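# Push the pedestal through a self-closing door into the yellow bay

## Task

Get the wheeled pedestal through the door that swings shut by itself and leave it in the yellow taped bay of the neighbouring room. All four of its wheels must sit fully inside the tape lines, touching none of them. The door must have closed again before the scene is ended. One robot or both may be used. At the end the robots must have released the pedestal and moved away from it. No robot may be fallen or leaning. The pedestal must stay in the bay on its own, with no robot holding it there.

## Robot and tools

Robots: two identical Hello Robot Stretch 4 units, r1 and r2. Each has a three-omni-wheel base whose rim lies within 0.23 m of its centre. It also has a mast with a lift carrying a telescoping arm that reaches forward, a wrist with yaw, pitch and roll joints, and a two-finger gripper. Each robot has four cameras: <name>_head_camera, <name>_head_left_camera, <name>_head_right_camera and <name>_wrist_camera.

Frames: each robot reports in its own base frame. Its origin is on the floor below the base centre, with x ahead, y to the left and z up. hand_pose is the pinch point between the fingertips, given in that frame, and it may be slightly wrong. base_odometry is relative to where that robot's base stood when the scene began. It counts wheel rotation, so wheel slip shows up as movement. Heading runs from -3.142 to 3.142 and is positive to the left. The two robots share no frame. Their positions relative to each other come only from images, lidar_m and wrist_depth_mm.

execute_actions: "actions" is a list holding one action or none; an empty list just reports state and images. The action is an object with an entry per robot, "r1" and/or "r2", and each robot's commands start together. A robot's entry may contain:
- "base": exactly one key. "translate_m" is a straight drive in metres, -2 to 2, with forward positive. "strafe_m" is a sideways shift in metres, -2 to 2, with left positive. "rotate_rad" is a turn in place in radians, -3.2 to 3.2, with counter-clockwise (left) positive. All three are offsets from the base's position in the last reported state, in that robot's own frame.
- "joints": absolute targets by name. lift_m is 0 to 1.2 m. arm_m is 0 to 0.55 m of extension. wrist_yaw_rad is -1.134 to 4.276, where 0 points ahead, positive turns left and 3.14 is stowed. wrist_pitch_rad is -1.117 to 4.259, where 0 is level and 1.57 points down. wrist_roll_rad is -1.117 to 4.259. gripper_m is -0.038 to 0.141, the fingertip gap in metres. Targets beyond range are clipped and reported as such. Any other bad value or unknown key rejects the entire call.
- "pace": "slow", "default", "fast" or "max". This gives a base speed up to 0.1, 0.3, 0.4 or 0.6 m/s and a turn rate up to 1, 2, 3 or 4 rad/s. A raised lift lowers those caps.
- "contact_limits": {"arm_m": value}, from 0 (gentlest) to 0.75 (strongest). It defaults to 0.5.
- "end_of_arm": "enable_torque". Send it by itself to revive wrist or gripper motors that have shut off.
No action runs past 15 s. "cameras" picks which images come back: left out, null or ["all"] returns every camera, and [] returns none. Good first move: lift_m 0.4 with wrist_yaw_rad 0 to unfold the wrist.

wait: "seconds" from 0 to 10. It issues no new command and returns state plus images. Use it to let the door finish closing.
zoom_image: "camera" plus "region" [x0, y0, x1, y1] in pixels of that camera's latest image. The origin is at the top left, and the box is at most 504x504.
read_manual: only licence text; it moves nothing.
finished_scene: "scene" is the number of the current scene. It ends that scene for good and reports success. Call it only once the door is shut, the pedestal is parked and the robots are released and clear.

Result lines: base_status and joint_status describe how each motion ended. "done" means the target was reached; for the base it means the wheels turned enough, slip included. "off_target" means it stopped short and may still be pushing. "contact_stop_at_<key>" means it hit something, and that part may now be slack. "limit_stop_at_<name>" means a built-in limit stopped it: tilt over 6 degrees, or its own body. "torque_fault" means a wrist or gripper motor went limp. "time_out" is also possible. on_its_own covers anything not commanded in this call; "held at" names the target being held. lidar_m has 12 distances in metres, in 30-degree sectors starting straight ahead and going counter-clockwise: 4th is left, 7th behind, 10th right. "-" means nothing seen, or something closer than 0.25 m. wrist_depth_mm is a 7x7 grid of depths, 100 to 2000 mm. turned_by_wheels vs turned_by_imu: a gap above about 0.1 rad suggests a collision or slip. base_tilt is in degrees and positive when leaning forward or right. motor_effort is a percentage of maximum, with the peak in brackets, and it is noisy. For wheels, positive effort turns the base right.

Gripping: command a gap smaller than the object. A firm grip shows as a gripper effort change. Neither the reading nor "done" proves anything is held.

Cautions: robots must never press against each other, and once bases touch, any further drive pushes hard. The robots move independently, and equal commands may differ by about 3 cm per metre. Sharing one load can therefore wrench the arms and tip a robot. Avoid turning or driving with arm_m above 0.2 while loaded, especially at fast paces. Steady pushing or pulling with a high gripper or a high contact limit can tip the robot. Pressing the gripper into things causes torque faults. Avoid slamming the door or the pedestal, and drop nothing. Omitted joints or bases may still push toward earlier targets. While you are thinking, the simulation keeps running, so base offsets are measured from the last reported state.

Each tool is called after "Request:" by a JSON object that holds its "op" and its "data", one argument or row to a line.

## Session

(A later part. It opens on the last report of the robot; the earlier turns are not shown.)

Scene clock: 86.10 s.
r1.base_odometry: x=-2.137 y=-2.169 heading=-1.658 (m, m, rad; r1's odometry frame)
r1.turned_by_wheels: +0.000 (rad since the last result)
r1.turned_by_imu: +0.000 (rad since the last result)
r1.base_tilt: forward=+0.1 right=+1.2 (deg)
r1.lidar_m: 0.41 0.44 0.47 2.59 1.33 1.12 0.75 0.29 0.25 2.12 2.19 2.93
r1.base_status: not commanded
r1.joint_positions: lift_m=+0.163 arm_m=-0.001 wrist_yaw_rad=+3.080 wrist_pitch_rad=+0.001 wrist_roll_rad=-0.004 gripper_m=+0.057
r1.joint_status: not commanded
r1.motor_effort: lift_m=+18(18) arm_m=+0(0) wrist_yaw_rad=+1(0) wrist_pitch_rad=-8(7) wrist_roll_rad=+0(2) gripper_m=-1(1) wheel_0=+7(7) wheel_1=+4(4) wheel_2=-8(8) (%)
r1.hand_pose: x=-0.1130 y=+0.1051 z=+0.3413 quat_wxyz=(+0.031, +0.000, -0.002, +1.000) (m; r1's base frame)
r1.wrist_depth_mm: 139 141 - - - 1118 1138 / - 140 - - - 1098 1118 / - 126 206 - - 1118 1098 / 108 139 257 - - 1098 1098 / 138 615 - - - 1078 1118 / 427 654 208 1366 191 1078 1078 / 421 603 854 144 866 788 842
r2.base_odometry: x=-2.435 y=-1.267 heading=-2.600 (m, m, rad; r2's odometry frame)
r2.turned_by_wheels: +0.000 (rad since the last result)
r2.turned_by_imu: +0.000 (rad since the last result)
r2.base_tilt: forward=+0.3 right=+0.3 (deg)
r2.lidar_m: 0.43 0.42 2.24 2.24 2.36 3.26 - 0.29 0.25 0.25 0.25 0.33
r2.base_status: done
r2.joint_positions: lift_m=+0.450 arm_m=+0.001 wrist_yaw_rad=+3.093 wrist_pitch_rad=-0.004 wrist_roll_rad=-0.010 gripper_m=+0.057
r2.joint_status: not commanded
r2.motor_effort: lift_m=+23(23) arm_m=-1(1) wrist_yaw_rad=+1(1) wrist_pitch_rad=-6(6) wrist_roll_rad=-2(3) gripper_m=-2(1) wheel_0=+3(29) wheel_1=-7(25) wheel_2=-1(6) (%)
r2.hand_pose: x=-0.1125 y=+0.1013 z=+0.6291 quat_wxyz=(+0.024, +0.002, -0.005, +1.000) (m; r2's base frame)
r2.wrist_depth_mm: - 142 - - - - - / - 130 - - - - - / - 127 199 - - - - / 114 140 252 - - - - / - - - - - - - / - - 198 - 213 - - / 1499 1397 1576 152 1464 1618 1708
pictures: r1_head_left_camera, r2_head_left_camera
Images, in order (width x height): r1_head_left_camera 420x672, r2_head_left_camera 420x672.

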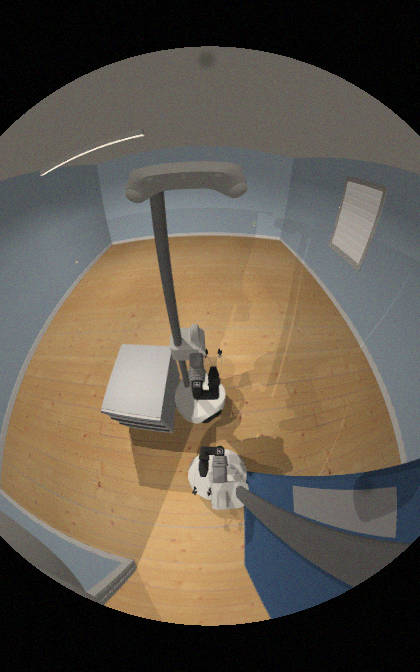

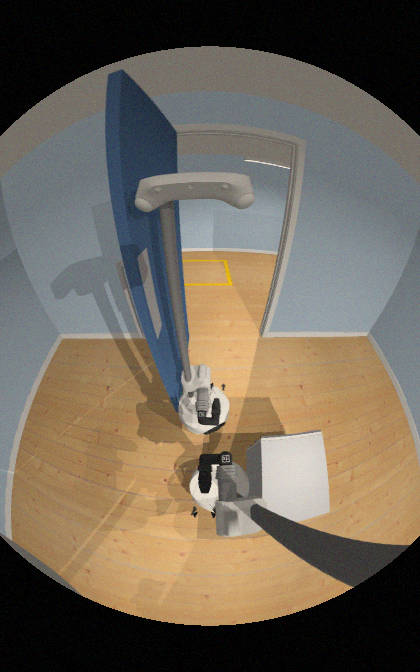

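Request:
{"op": "execute_actions", "data": {
  "actions": [
    {"r2": {"base": {"strafe_m": 0.04}, "pace": "fast"}}
  ],
  "cameras": []
}}

Request:
{"op": "execute_actions", "data": {
  "actions": [
    {"r1": {"base": {"translate_m": 0.07}, "pace": "slow"}, "r2": {"base": {"translate_m": -0.66}, "pace": "fast"}}
  ],
  "cameras": []
}}

Request:
{"op": "execute_actions", "data": {
  "actions": [
    {"r1": {"base": {"strafe_m": -0.09}, "pace": "slow"}, "r2": {"base": {"strafe_m": -0.47}, "pace": "fast"}}
  ],
  "cameras": ["r2_head_camera", "r1_head_left_camera"]
}}

Scene clock: 89.17 s.
r1.base_odometry: x=-2.137 y=-2.169 heading=-1.658 (m, m, rad; r1's odometry frame)
r1.turned_by_wheels: +0.000 (rad since the last result)
r1.turned_by_imu: +0.000 (rad since the last result)
r1.base_tilt: forward=+0.1 right=+1.2 (deg)
r1.lidar_m: 0.41 0.43 0.48 2.59 1.33 1.14 0.75 0.28 0.25 2.12 2.18 2.95
r1.base_status: not commanded
r1.joint_positions: lift_m=+0.163 arm_m=-0.001 wrist_yaw_rad=+3.080 wrist_pitch_rad=+0.001 wrist_roll_rad=-0.004 gripper_m=+0.057
r1.joint_status: not commanded
r1.motor_effort: lift_m=+18(18) arm_m=+0(0) wrist_yaw_rad=+1(1) wrist_pitch_rad=-8(8) wrist_roll_rad=+0(3) gripper_m=-2(1) wheel_0=+7(7) wheel_1=+4(4) wheel_2=-8(8) (%)
r1.hand_pose: x=-0.1130 y=+0.1051 z=+0.3413 quat_wxyz=(+0.031, +0.000, -0.002, +1.000) (m; r1's base frame)
r1.wrist_depth_mm: 139 140 - - - 1098 1098 / - 139 - - - 1098 1118 / - 126 206 - - 1098 1098 / 108 139 257 - - 1098 1098 / 138 615 - - - 1098 1098 / 424 661 208 1336 191 1078 1078 / 415 609 842 144 866 788 809
r2.base_odometry: x=-2.414 y=-1.301 heading=-2.600 (m, m, rad; r2's odometry frame)
r2.turned_by_wheels: +0.000 (rad since the last result)
r2.turned_by_imu: +0.000 (rad since the last result)
r2.base_tilt: forward=+0.1 right=+0.3 (deg)
r2.lidar_m: 0.41 0.43 2.24 2.18 2.30 3.20 - 0.33 0.25 0.25 0.26 1.69
r2.base_status: done
r2.joint_positions: lift_m=+0.450 arm_m=+0.001 wrist_yaw_rad=+3.093 wrist_pitch_rad=-0.004 wrist_roll_rad=-0.010 gripper_m=+0.057
r2.joint_status: not commanded
r2.motor_effort: lift_m=+22(22) arm_m=-1(1) wrist_yaw_rad=+0(0) wrist_pitch_rad=-6(6) wrist_roll_rad=-3(3) gripper_m=-1(1) wheel_0=+1(9) wheel_1=+1(8) wheel_2=+0(1) (%)
r2.hand_pose: x=-0.1125 y=+0.1013 z=+0.6291 quat_wxyz=(+0.024, +0.002, -0.005, +1.000) (m; r2's base frame)
r2.wrist_depth_mm: - 142 - - - - - / - 131 - - - - - / - 127 198 - - - - / 114 141 252 - - - - / - - - - - - - / - - 197 - 213 - - / 1499 1430 1576 153 1430 1618 1661
pictures: none
No camera images: the call's "cameras" was empty. Leave "cameras" out to get every camera's image.

Scene clock: 92.17 s.
r1.base_odometry: x=-2.143 y=-2.238 heading=-1.658 (m, m, rad; r1's odometry frame)
r1.turned_by_wheels: +0.000 (rad since the last result)
r1.turned_by_imu: -0.001 (rad since the last result)
r1.base_tilt: forward=+0.2 right=+1.2 (deg)
r1.lidar_m: 0.99 0.48 0.41 2.59 1.43 1.19 0.76 0.28 0.25 2.12 2.18 2.93
r1.base_status: done
r1.joint_positions: lift_m=+0.163 arm_m=-0.001 wrist_yaw_rad=+3.080 wrist_pitch_rad=+0.001 wrist_roll_rad=-0.004 gripper_m=+0.057
r1.joint_status: not commanded
r1.motor_effort: lift_m=+18(18) arm_m=+0(0) wrist_yaw_rad=+1(1) wrist_pitch_rad=-8(8) wrist_roll_rad=-2(0) gripper_m=-4(2) wheel_0=+6(8) wheel_1=+4(6) wheel_2=-10(17) (%)
r1.hand_pose: x=-0.1130 y=+0.1051 z=+0.3413 quat_wxyz=(+0.031, +0.000, -0.002, +1.000) (m; r1's base frame)
r1.wrist_depth_mm: 139 140 - - - 1182 1182 / - 140 - - - 1205 1182 / - 126 206 - - 1160 1182 / 108 139 258 - - 1160 1182 / 138 621 - - - 1138 1182 / 424 661 208 1336 191 1138 1160 / 421 603 854 144 866 788 831
r2.base_odometry: x=-1.848 y=-0.961 heading=-2.600 (m, m, rad; r2's odometry frame)
r2.turned_by_wheels: +0.000 (rad since the last result)
r2.turned_by_imu: +0.002 (rad since the last result)
r2.base_tilt: forward=+0.1 right=+0.3 (deg)
r2.lidar_m: 1.01 2.29 2.29 2.22 2.31 3.22 3.69 3.51 2.60 2.53 0.53 0.43
r2.base_status: done
r2.joint_positions: lift_m=+0.450 arm_m=+0.001 wrist_yaw_rad=+3.093 wrist_pitch_rad=-0.004 wrist_roll_rad=-0.010 gripper_m=+0.057
r2.joint_status: not commanded
r2.motor_effort: lift_m=+22(23) arm_m=-1(1) wrist_yaw_rad=+1(1) wrist_pitch_rad=-7(7) wrist_roll_rad=-3(2) gripper_m=-2(3) wheel_0=+1(6) wheel_1=+0(3) wheel_2=+0(13) (%)
r2.hand_pose: x=-0.1125 y=+0.1013 z=+0.6291 quat_wxyz=(+0.024, +0.002, -0.005, +1.000) (m; r2's base frame)
r2.wrist_depth_mm: - 142 - - - - - / - 130 - - - - - / - 127 198 - - - - / 114 140 252 - - - - / - - - - - - - / - - 196 - 213 - - / 1499 1366 1576 152 1464 1576 1661
pictures: none
No camera images: the call's "cameras" was empty. Leave "cameras" out to get every camera's image.

Scene clock: 94.57 s.
r1.base_odometry: x=-2.232 y=-2.231 heading=-1.658 (m, m, rad; r1's odometry frame)
r1.turned_by_wheels: +0.000 (rad since the last result)
r1.turned_by_imu: -0.001 (rad since the last result)
r1.base_tilt: forward=+0.0 right=+1.2 (deg)
r1.lidar_m: 4.81 0.62 0.51 2.68 1.42 1.24 0.56 0.25 0.25 2.03 2.08 2.79
r1.base_status: done
r1.joint_positions: lift_m=+0.163 arm_m=-0.001 wrist_yaw_rad=+3.080 wrist_pitch_rad=+0.001 wrist_roll_rad=-0.004 gripper_m=+0.057
r1.joint_status: not commanded
r1.motor_effort: lift_m=+18(18) arm_m=+0(0) wrist_yaw_rad=+1(1) wrist_pitch_rad=-8(7) wrist_roll_rad=-3(2) gripper_m=-2(5) wheel_0=+5(10) wheel_1=-9(16) wheel_2=+0(9) (%)
r1.hand_pose: x=-0.1130 y=+0.1051 z=+0.3413 quat_wxyz=(+0.031, +0.000, -0.002, +1.000) (m; r1's base frame)
r1.wrist_depth_mm: 139 141 - - - 1182 1182 / - 140 - - - 1182 1182 / - 126 206 - - 1205 1182 / 108 139 257 - - 1205 1160 / 138 535 1042 - - 1205 1160 / 394 564 209 1336 191 1138 1138 / 392 530 842 144 866 809 820
r2.base_odometry: x=-2.091 y=-0.558 heading=-2.600 (m, m, rad; r2's odometry frame)
r2.turned_by_wheels: +0.000 (rad since the last result)
r2.turned_by_imu: +0.000 (rad since the last result)
r2.base_tilt: forward=+0.0 right=+0.2 (deg)
r2.lidar_m: 0.35 0.37 2.77 2.69 2.78 3.74 3.68 2.88 2.13 2.05 2.17 0.36
r2.base_status: done
r2.joint_positions: lift_m=+0.450 arm_m=+0.001 wrist_yaw_rad=+3.093 wrist_pitch_rad=-0.004 wrist_roll_rad=-0.010 gripper_m=+0.057
r2.joint_status: not commanded
r2.motor_effort: lift_m=+22(23) arm_m=-1(1) wrist_yaw_rad=+0(0) wrist_pitch_rad=-7(6) wrist_roll_rad=-3(3) gripper_m=-3(1) wheel_0=+1(11) wheel_1=+0(10) wheel_2=+1(0) (%)
r2.hand_pose: x=-0.1125 y=+0.1013 z=+0.6291 quat_wxyz=(+0.024, +0.002, -0.005, +1.000) (m; r2's base frame)
r2.wrist_depth_mm: - 142 - - - - - / - 130 - - - - - / - 127 198 - - - - / 114 140 251 - - - - / - - - - - - - / - - 197 - 213 - - / 1537 1430 1537 153 1464 1537 1661
pictures: r1_head_left_camera, r2_head_camera
Images, in order (width x height): r1_head_left_camera 420x672, r2_head_camera 420x560.

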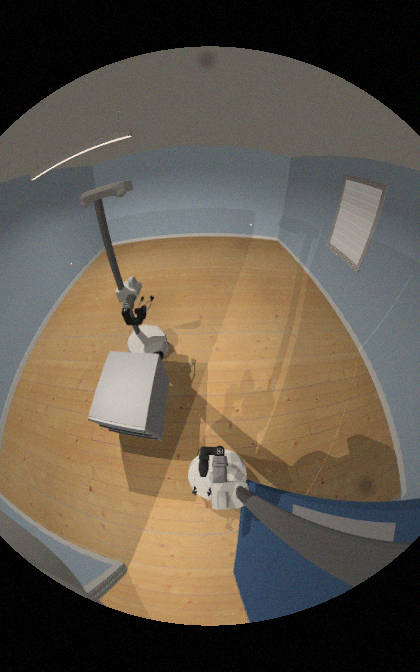

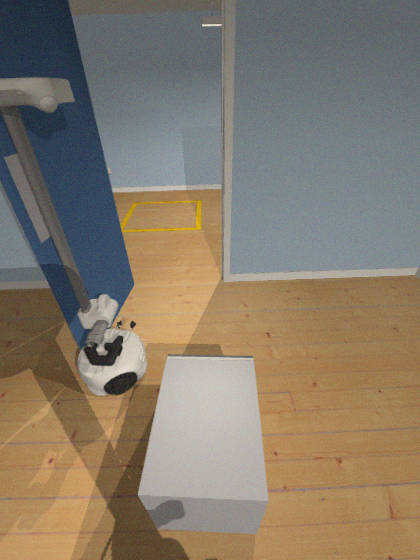

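Request:
{"op": "execute_actions", "data": {
  "actions": [
    {"r2": {"base": {"strafe_m": -0.04}, "pace": "fast"}}
  ],
  "cameras": []
}}

Request:
{"op": "execute_actions", "data": {
  "actions": [
    {"r2": {"base": {"translate_m": 0.45}, "pace": "default"}}
  ],
  "cameras": ["r2_head_camera", "r1_head_left_camera"]
}}

Scene clock: 100.53 s.
r1.base_odometry: x=-2.232 y=-2.231 heading=-1.658 (m, m, rad; r1's odometry frame)
r1.turned_by_wheels: +0.000 (rad since the last result)
r1.turned_by_imu: -0.001 (rad since the last result)
r1.base_tilt: forward=+0.1 right=+1.2 (deg)
r1.lidar_m: 4.79 0.60 0.50 2.68 1.42 1.26 0.56 0.27 0.25 2.03 2.09 2.83
r1.base_status: not commanded
r1.joint_positions: lift_m=+0.163 arm_m=-0.001 wrist_yaw_rad=+3.080 wrist_pitch_rad=+0.001 wrist_roll_rad=-0.004 gripper_m=+0.057
r1.joint_status: not commanded
r1.motor_effort: lift_m=+18(18) arm_m=+0(0) wrist_yaw_rad=+1(1) wrist_pitch_rad=-8(8) wrist_roll_rad=-3(0) gripper_m=-5(3) wheel_0=+5(5) wheel_1=-10(10) wheel_2=+0(0) (%)
r1.hand_pose: x=-0.1130 y=+0.1051 z=+0.3413 quat_wxyz=(+0.031, +0.000, -0.002, +1.000) (m; r1's base frame)
r1.wrist_depth_mm: 139 140 - - - 1205 1160 / - 140 - - - 1182 1182 / - 126 206 - - 1205 1160 / 108 139 257 - - 1205 1160 / 138 535 1042 - - 1205 1182 / 394 564 208 1336 192 1160 1138 / 387 530 854 144 866 788 831
r2.base_odometry: x=-2.111 y=-0.524 heading=-2.600 (m, m, rad; r2's odometry frame)
r2.turned_by_wheels: +0.000 (rad since the last result)
r2.turned_by_imu: -0.001 (rad since the last result)
r2.base_tilt: forward=+0.2 right=+0.4 (deg)
r2.lidar_m: 0.34 0.37 2.82 2.72 2.83 3.74 3.67 2.82 2.09 2.02 2.11 0.36
r2.base_status: done
r2.joint_positions: lift_m=+0.450 arm_m=+0.001 wrist_yaw_rad=+3.093 wrist_pitch_rad=-0.004 wrist_roll_rad=-0.010 gripper_m=+0.057
r2.joint_status: not commanded
r2.motor_effort: lift_m=+22(22) arm_m=-1(0) wrist_yaw_rad=+1(0) wrist_pitch_rad=-6(6) wrist_roll_rad=-3(3) gripper_m=-2(3) wheel_0=+0(8) wheel_1=+1(11) wheel_2=+1(2) (%)
r2.hand_pose: x=-0.1125 y=+0.1013 z=+0.6291 quat_wxyz=(+0.024, +0.002, -0.005, +1.000) (m; r2's base frame)
r2.wrist_depth_mm: - 142 - - - - - / - 130 - - - - - / - 127 198 - - - - / 114 140 252 - - - - / - - - - - - - / - - 197 - 212 - - / 1499 1397 1537 152 1499 1708 1618
pictures: none
No camera images: the call's "cameras" was empty. Leave "cameras" out to get every camera's image.

Scene clock: 103.53 s.
r1.base_odometry: x=-2.232 y=-2.231 heading=-1.658 (m, m, rad; r1's odometry frame)
r1.turned_by_wheels: +0.000 (rad since the last result)
r1.turned_by_imu: +0.000 (rad since the last result)
r1.base_tilt: forward=+0.2 right=+1.2 (deg)
r1.lidar_m: 4.81 0.52 0.37 0.35 1.42 1.24 0.58 0.26 0.25 2.03 2.09 2.81
r1.base_status: not commanded
r1.joint_positions: lift_m=+0.163 arm_m=-0.001 wrist_yaw_rad=+3.080 wrist_pitch_rad=+0.001 wrist_roll_rad=-0.004 gripper_m=+0.057
r1.joint_status: not commanded
r1.motor_effort: lift_m=+18(18) arm_m=+0(0) wrist_yaw_rad=+1(1) wrist_pitch_rad=-8(8) wrist_roll_rad=-2(2) gripper_m=-2(3) wheel_0=+5(5) wheel_1=-10(10) wheel_2=+0(0) (%)
r1.hand_pose: x=-0.1130 y=+0.1051 z=+0.3413 quat_wxyz=(+0.031, +0.000, -0.002, +1.000) (m; r1's base frame)
r1.wrist_depth_mm: 139 140 - - - 1205 1182 / - 140 - - - 1205 1160 / - 126 206 - - 1205 1138 / 108 139 257 - - 1205 1160 / 138 539 1025 - - 1205 1160 / 392 569 208 1336 192 1138 1138 / 389 525 854 144 866 798 831
r2.base_odometry: x=-2.497 y=-0.756 heading=-2.599 (m, m, rad; r2's odometry frame)
r2.turned_by_wheels: +0.001 (rad since the last result)
r2.turned_by_imu: +0.009 (rad since the last result)
r2.base_tilt: forward=+0.1 right=+0.3 (deg)
r2.lidar_m: 0.25 0.25 0.32 2.70 2.86 4.00 4.19 2.79 2.12 2.03 2.15 0.25
r2.base_status: done
r2.joint_positions: lift_m=+0.450 arm_m=+0.001 wrist_yaw_rad=+3.093 wrist_pitch_rad=-0.004 wrist_roll_rad=-0.010 gripper_m=+0.057
r2.joint_status: not commanded
r2.motor_effort: lift_m=+21(22) arm_m=-1(1) wrist_yaw_rad=+1(4) wrist_pitch_rad=-6(7) wrist_roll_rad=-2(3) gripper_m=-2(0) wheel_0=+8(14) wheel_1=+4(22) wheel_2=-5(35) (%)
r2.hand_pose: x=-0.1124 y=+0.1013 z=+0.6293 quat_wxyz=(+0.024, +0.002, -0.005, +1.000) (m; r2's base frame)
r2.wrist_depth_mm: - 142 - - - - - / - 131 - - - - - / - 127 198 - - - - / 114 141 252 - - - - / - - - - - - - / - - 198 - 213 - - / 1537 1397 1537 153 1464 1618 1708
pictures: r1_head_left_camera, r2_head_camera
Images, in order (width x height): r1_head_left_camera 420x672, r2_head_camera 420x560.

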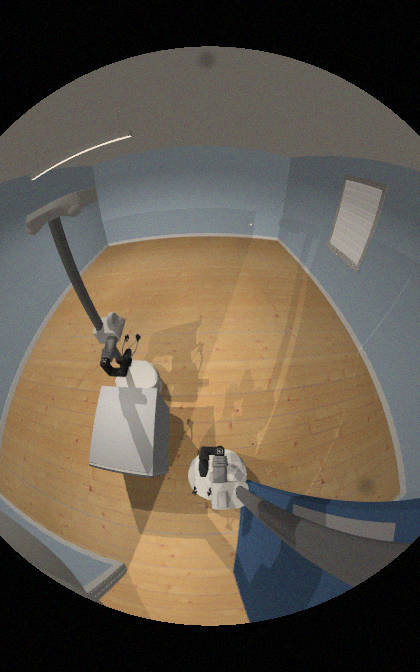

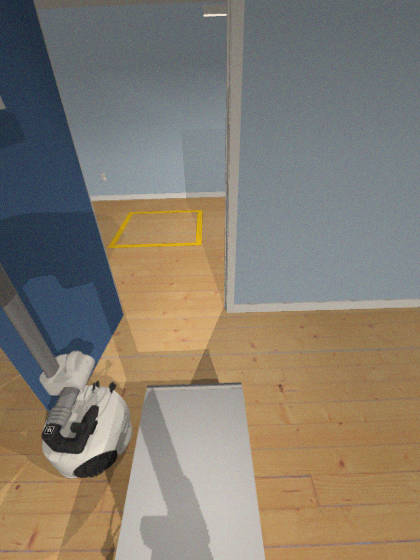

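Request:
{"op": "execute_actions", "data": {
  "actions": [
    {"r2": {"base": {"translate_m": 0.35}, "pace": "default"}}
  ],
  "cameras": ["r2_head_camera", "r1_head_left_camera"]
}}

Scene clock: 109.13 s.
r1.base_odometry: x=-2.232 y=-2.231 heading=-1.658 (m, m, rad; r1's odometry frame)
r1.turned_by_wheels: +0.000 (rad since the last result)
r1.turned_by_imu: -0.001 (rad since the last result)
r1.base_tilt: forward=+0.1 right=+1.2 (deg)
r1.lidar_m: 4.80 0.68 0.34 0.31 0.32 0.43 0.58 0.26 0.25 2.03 2.10 2.79
r1.base_status: not commanded
r1.joint_positions: lift_m=+0.163 arm_m=-0.001 wrist_yaw_rad=+3.080 wrist_pitch_rad=+0.001 wrist_roll_rad=-0.004 gripper_m=+0.057
r1.joint_status: not commanded
r1.motor_effort: lift_m=+18(18) arm_m=+0(0) wrist_yaw_rad=+1(1) wrist_pitch_rad=-8(8) wrist_roll_rad=-2(3) gripper_m=-4(4) wheel_0=+5(5) wheel_1=-10(10) wheel_2=+0(0) (%)
r1.hand_pose: x=-0.1130 y=+0.1051 z=+0.3413 quat_wxyz=(+0.031, +0.000, -0.002, +1.000) (m; r1's base frame)
r1.wrist_depth_mm: 139 141 - - - 1205 1182 / - 140 - - - 1182 312 / - 126 207 - - 392 301 / 108 139 259 - - 399 306 / 138 539 1042 - - 402 307 / 392 569 208 1336 191 387 309 / 389 525 854 144 854 366 312
r2.base_odometry: x=-2.796 y=-0.936 heading=-2.599 (m, m, rad; r2's odometry frame)
r2.turned_by_wheels: +0.000 (rad since the last result)
r2.turned_by_imu: -0.003 (rad since the last result)
r2.base_tilt: forward=+0.1 right=+0.5 (deg)
r2.lidar_m: 0.25 0.25 0.30 2.69 2.83 3.97 - 2.83 2.10 2.02 1.96 0.25
r2.base_status: done
r2.joint_positions: lift_m=+0.450 arm_m=+0.001 wrist_yaw_rad=+3.093 wrist_pitch_rad=-0.004 wrist_roll_rad=-0.010 gripper_m=+0.057
r2.joint_status: not commanded
r2.motor_effort: lift_m=+21(20) arm_m=-1(1) wrist_yaw_rad=+1(1) wrist_pitch_rad=-6(7) wrist_roll_rad=-3(3) gripper_m=-1(2) wheel_0=+6(17) wheel_1=+3(11) wheel_2=-5(20) (%)
r2.hand_pose: x=-0.1124 y=+0.1013 z=+0.6293 quat_wxyz=(+0.024, +0.002, -0.005, +1.000) (m; r2's base frame)
r2.wrist_depth_mm: - 142 - - - - - / - 130 - - - - - / - 127 198 - - - - / 114 140 252 - - - - / - - - - - - - / - - 198 - 212 - - / 1499 1397 1499 152 1499 1576 1661
pictures: r1_head_left_camera, r2_head_camera
Images, in order (width x height): r1_head_left_camera 420x672, r2_head_camera 420x560.

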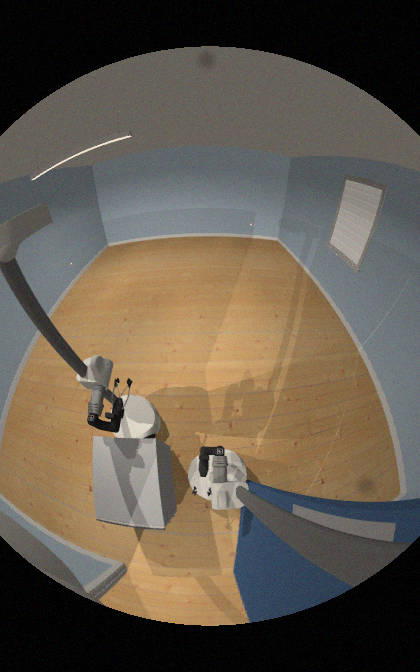

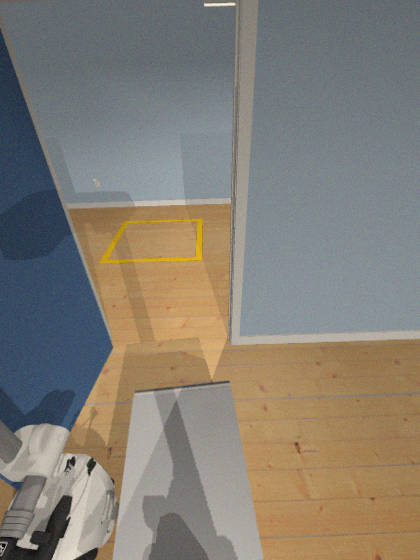

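Request:
{"op": "execute_actions", "data": {
  "actions": [],
  "cameras": ["r2_head_camera", "r1_head_camera", "r2_head_left_camera"]
}}

Scene clock: 113.40 s.
r1.base_odometry: x=-2.232 y=-2.231 heading=-1.658 (m, m, rad; r1's odometry frame)
r1.turned_by_wheels: +0.000 (rad since the last result)
r1.turned_by_imu: +0.000 (rad since the last result)
r1.base_tilt: forward=+0.1 right=+1.2 (deg)
r1.lidar_m: 4.80 0.66 0.34 0.32 0.31 0.44 0.55 0.25 0.25 2.03 2.10 2.80
r1.base_status: not commanded
r1.joint_positions: lift_m=+0.163 arm_m=-0.001 wrist_yaw_rad=+3.080 wrist_pitch_rad=+0.001 wrist_roll_rad=-0.004 gripper_m=+0.057
r1.joint_status: not commanded
r1.motor_effort: lift_m=+18(18) arm_m=+0(0) wrist_yaw_rad=+1(1) wrist_pitch_rad=-8(8) wrist_roll_rad=+1(3) gripper_m=-5(4) wheel_0=+5(5) wheel_1=-10(10) wheel_2=+0(0) (%)
r1.hand_pose: x=-0.1130 y=+0.1051 z=+0.3413 quat_wxyz=(+0.031, +0.000, -0.002, +1.000) (m; r1's base frame)
r1.wrist_depth_mm: 139 140 - - - 1160 1182 / - 140 - - - 1205 312 / - 126 207 - - 394 301 / 108 139 258 - - 399 306 / 138 535 1042 - - 404 307 / 397 564 208 1366 191 389 309 / 389 530 842 144 866 362 314
r2.base_odometry: x=-2.796 y=-0.936 heading=-2.599 (m, m, rad; r2's odometry frame)
r2.turned_by_wheels: +0.000 (rad since the last result)
r2.turned_by_imu: -0.001 (rad since the last result)
r2.base_tilt: forward=+0.2 right=+0.3 (deg)
r2.lidar_m: 0.25 0.25 0.29 2.70 2.82 3.96 - 2.82 2.12 2.04 1.96 0.25
r2.base_status: done
r2.joint_positions: lift_m=+0.450 arm_m=+0.001 wrist_yaw_rad=+3.093 wrist_pitch_rad=-0.004 wrist_roll_rad=-0.010 gripper_m=+0.057
r2.joint_status: not commanded
r2.motor_effort: lift_m=+20(20) arm_m=-1(1) wrist_yaw_rad=+1(1) wrist_pitch_rad=-7(7) wrist_roll_rad=-3(3) gripper_m=+0(2) wheel_0=+6(17) wheel_1=+3(11) wheel_2=-5(20) (%)
r2.hand_pose: x=-0.1124 y=+0.1013 z=+0.6293 quat_wxyz=(+0.024, +0.002, -0.005, +1.000) (m; r2's base frame)
r2.wrist_depth_mm: - 143 - - - - - / - 131 - - - - - / - 127 198 - - - - / 114 140 252 - - - - / - - - - - - - / - - 198 - 213 - - / 1537 1430 1537 153 1499 1576 1661
pictures: r1_head_camera, r2_head_camera, r2_head_left_camera
Images, in order (width x height): r1_head_camera 420x560, r2_head_camera 420x560, r2_head_left_camera 420x672.

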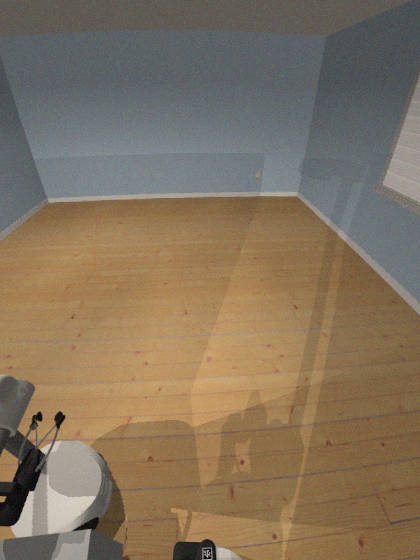

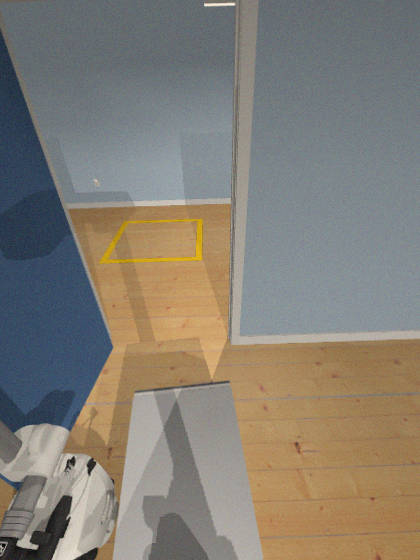

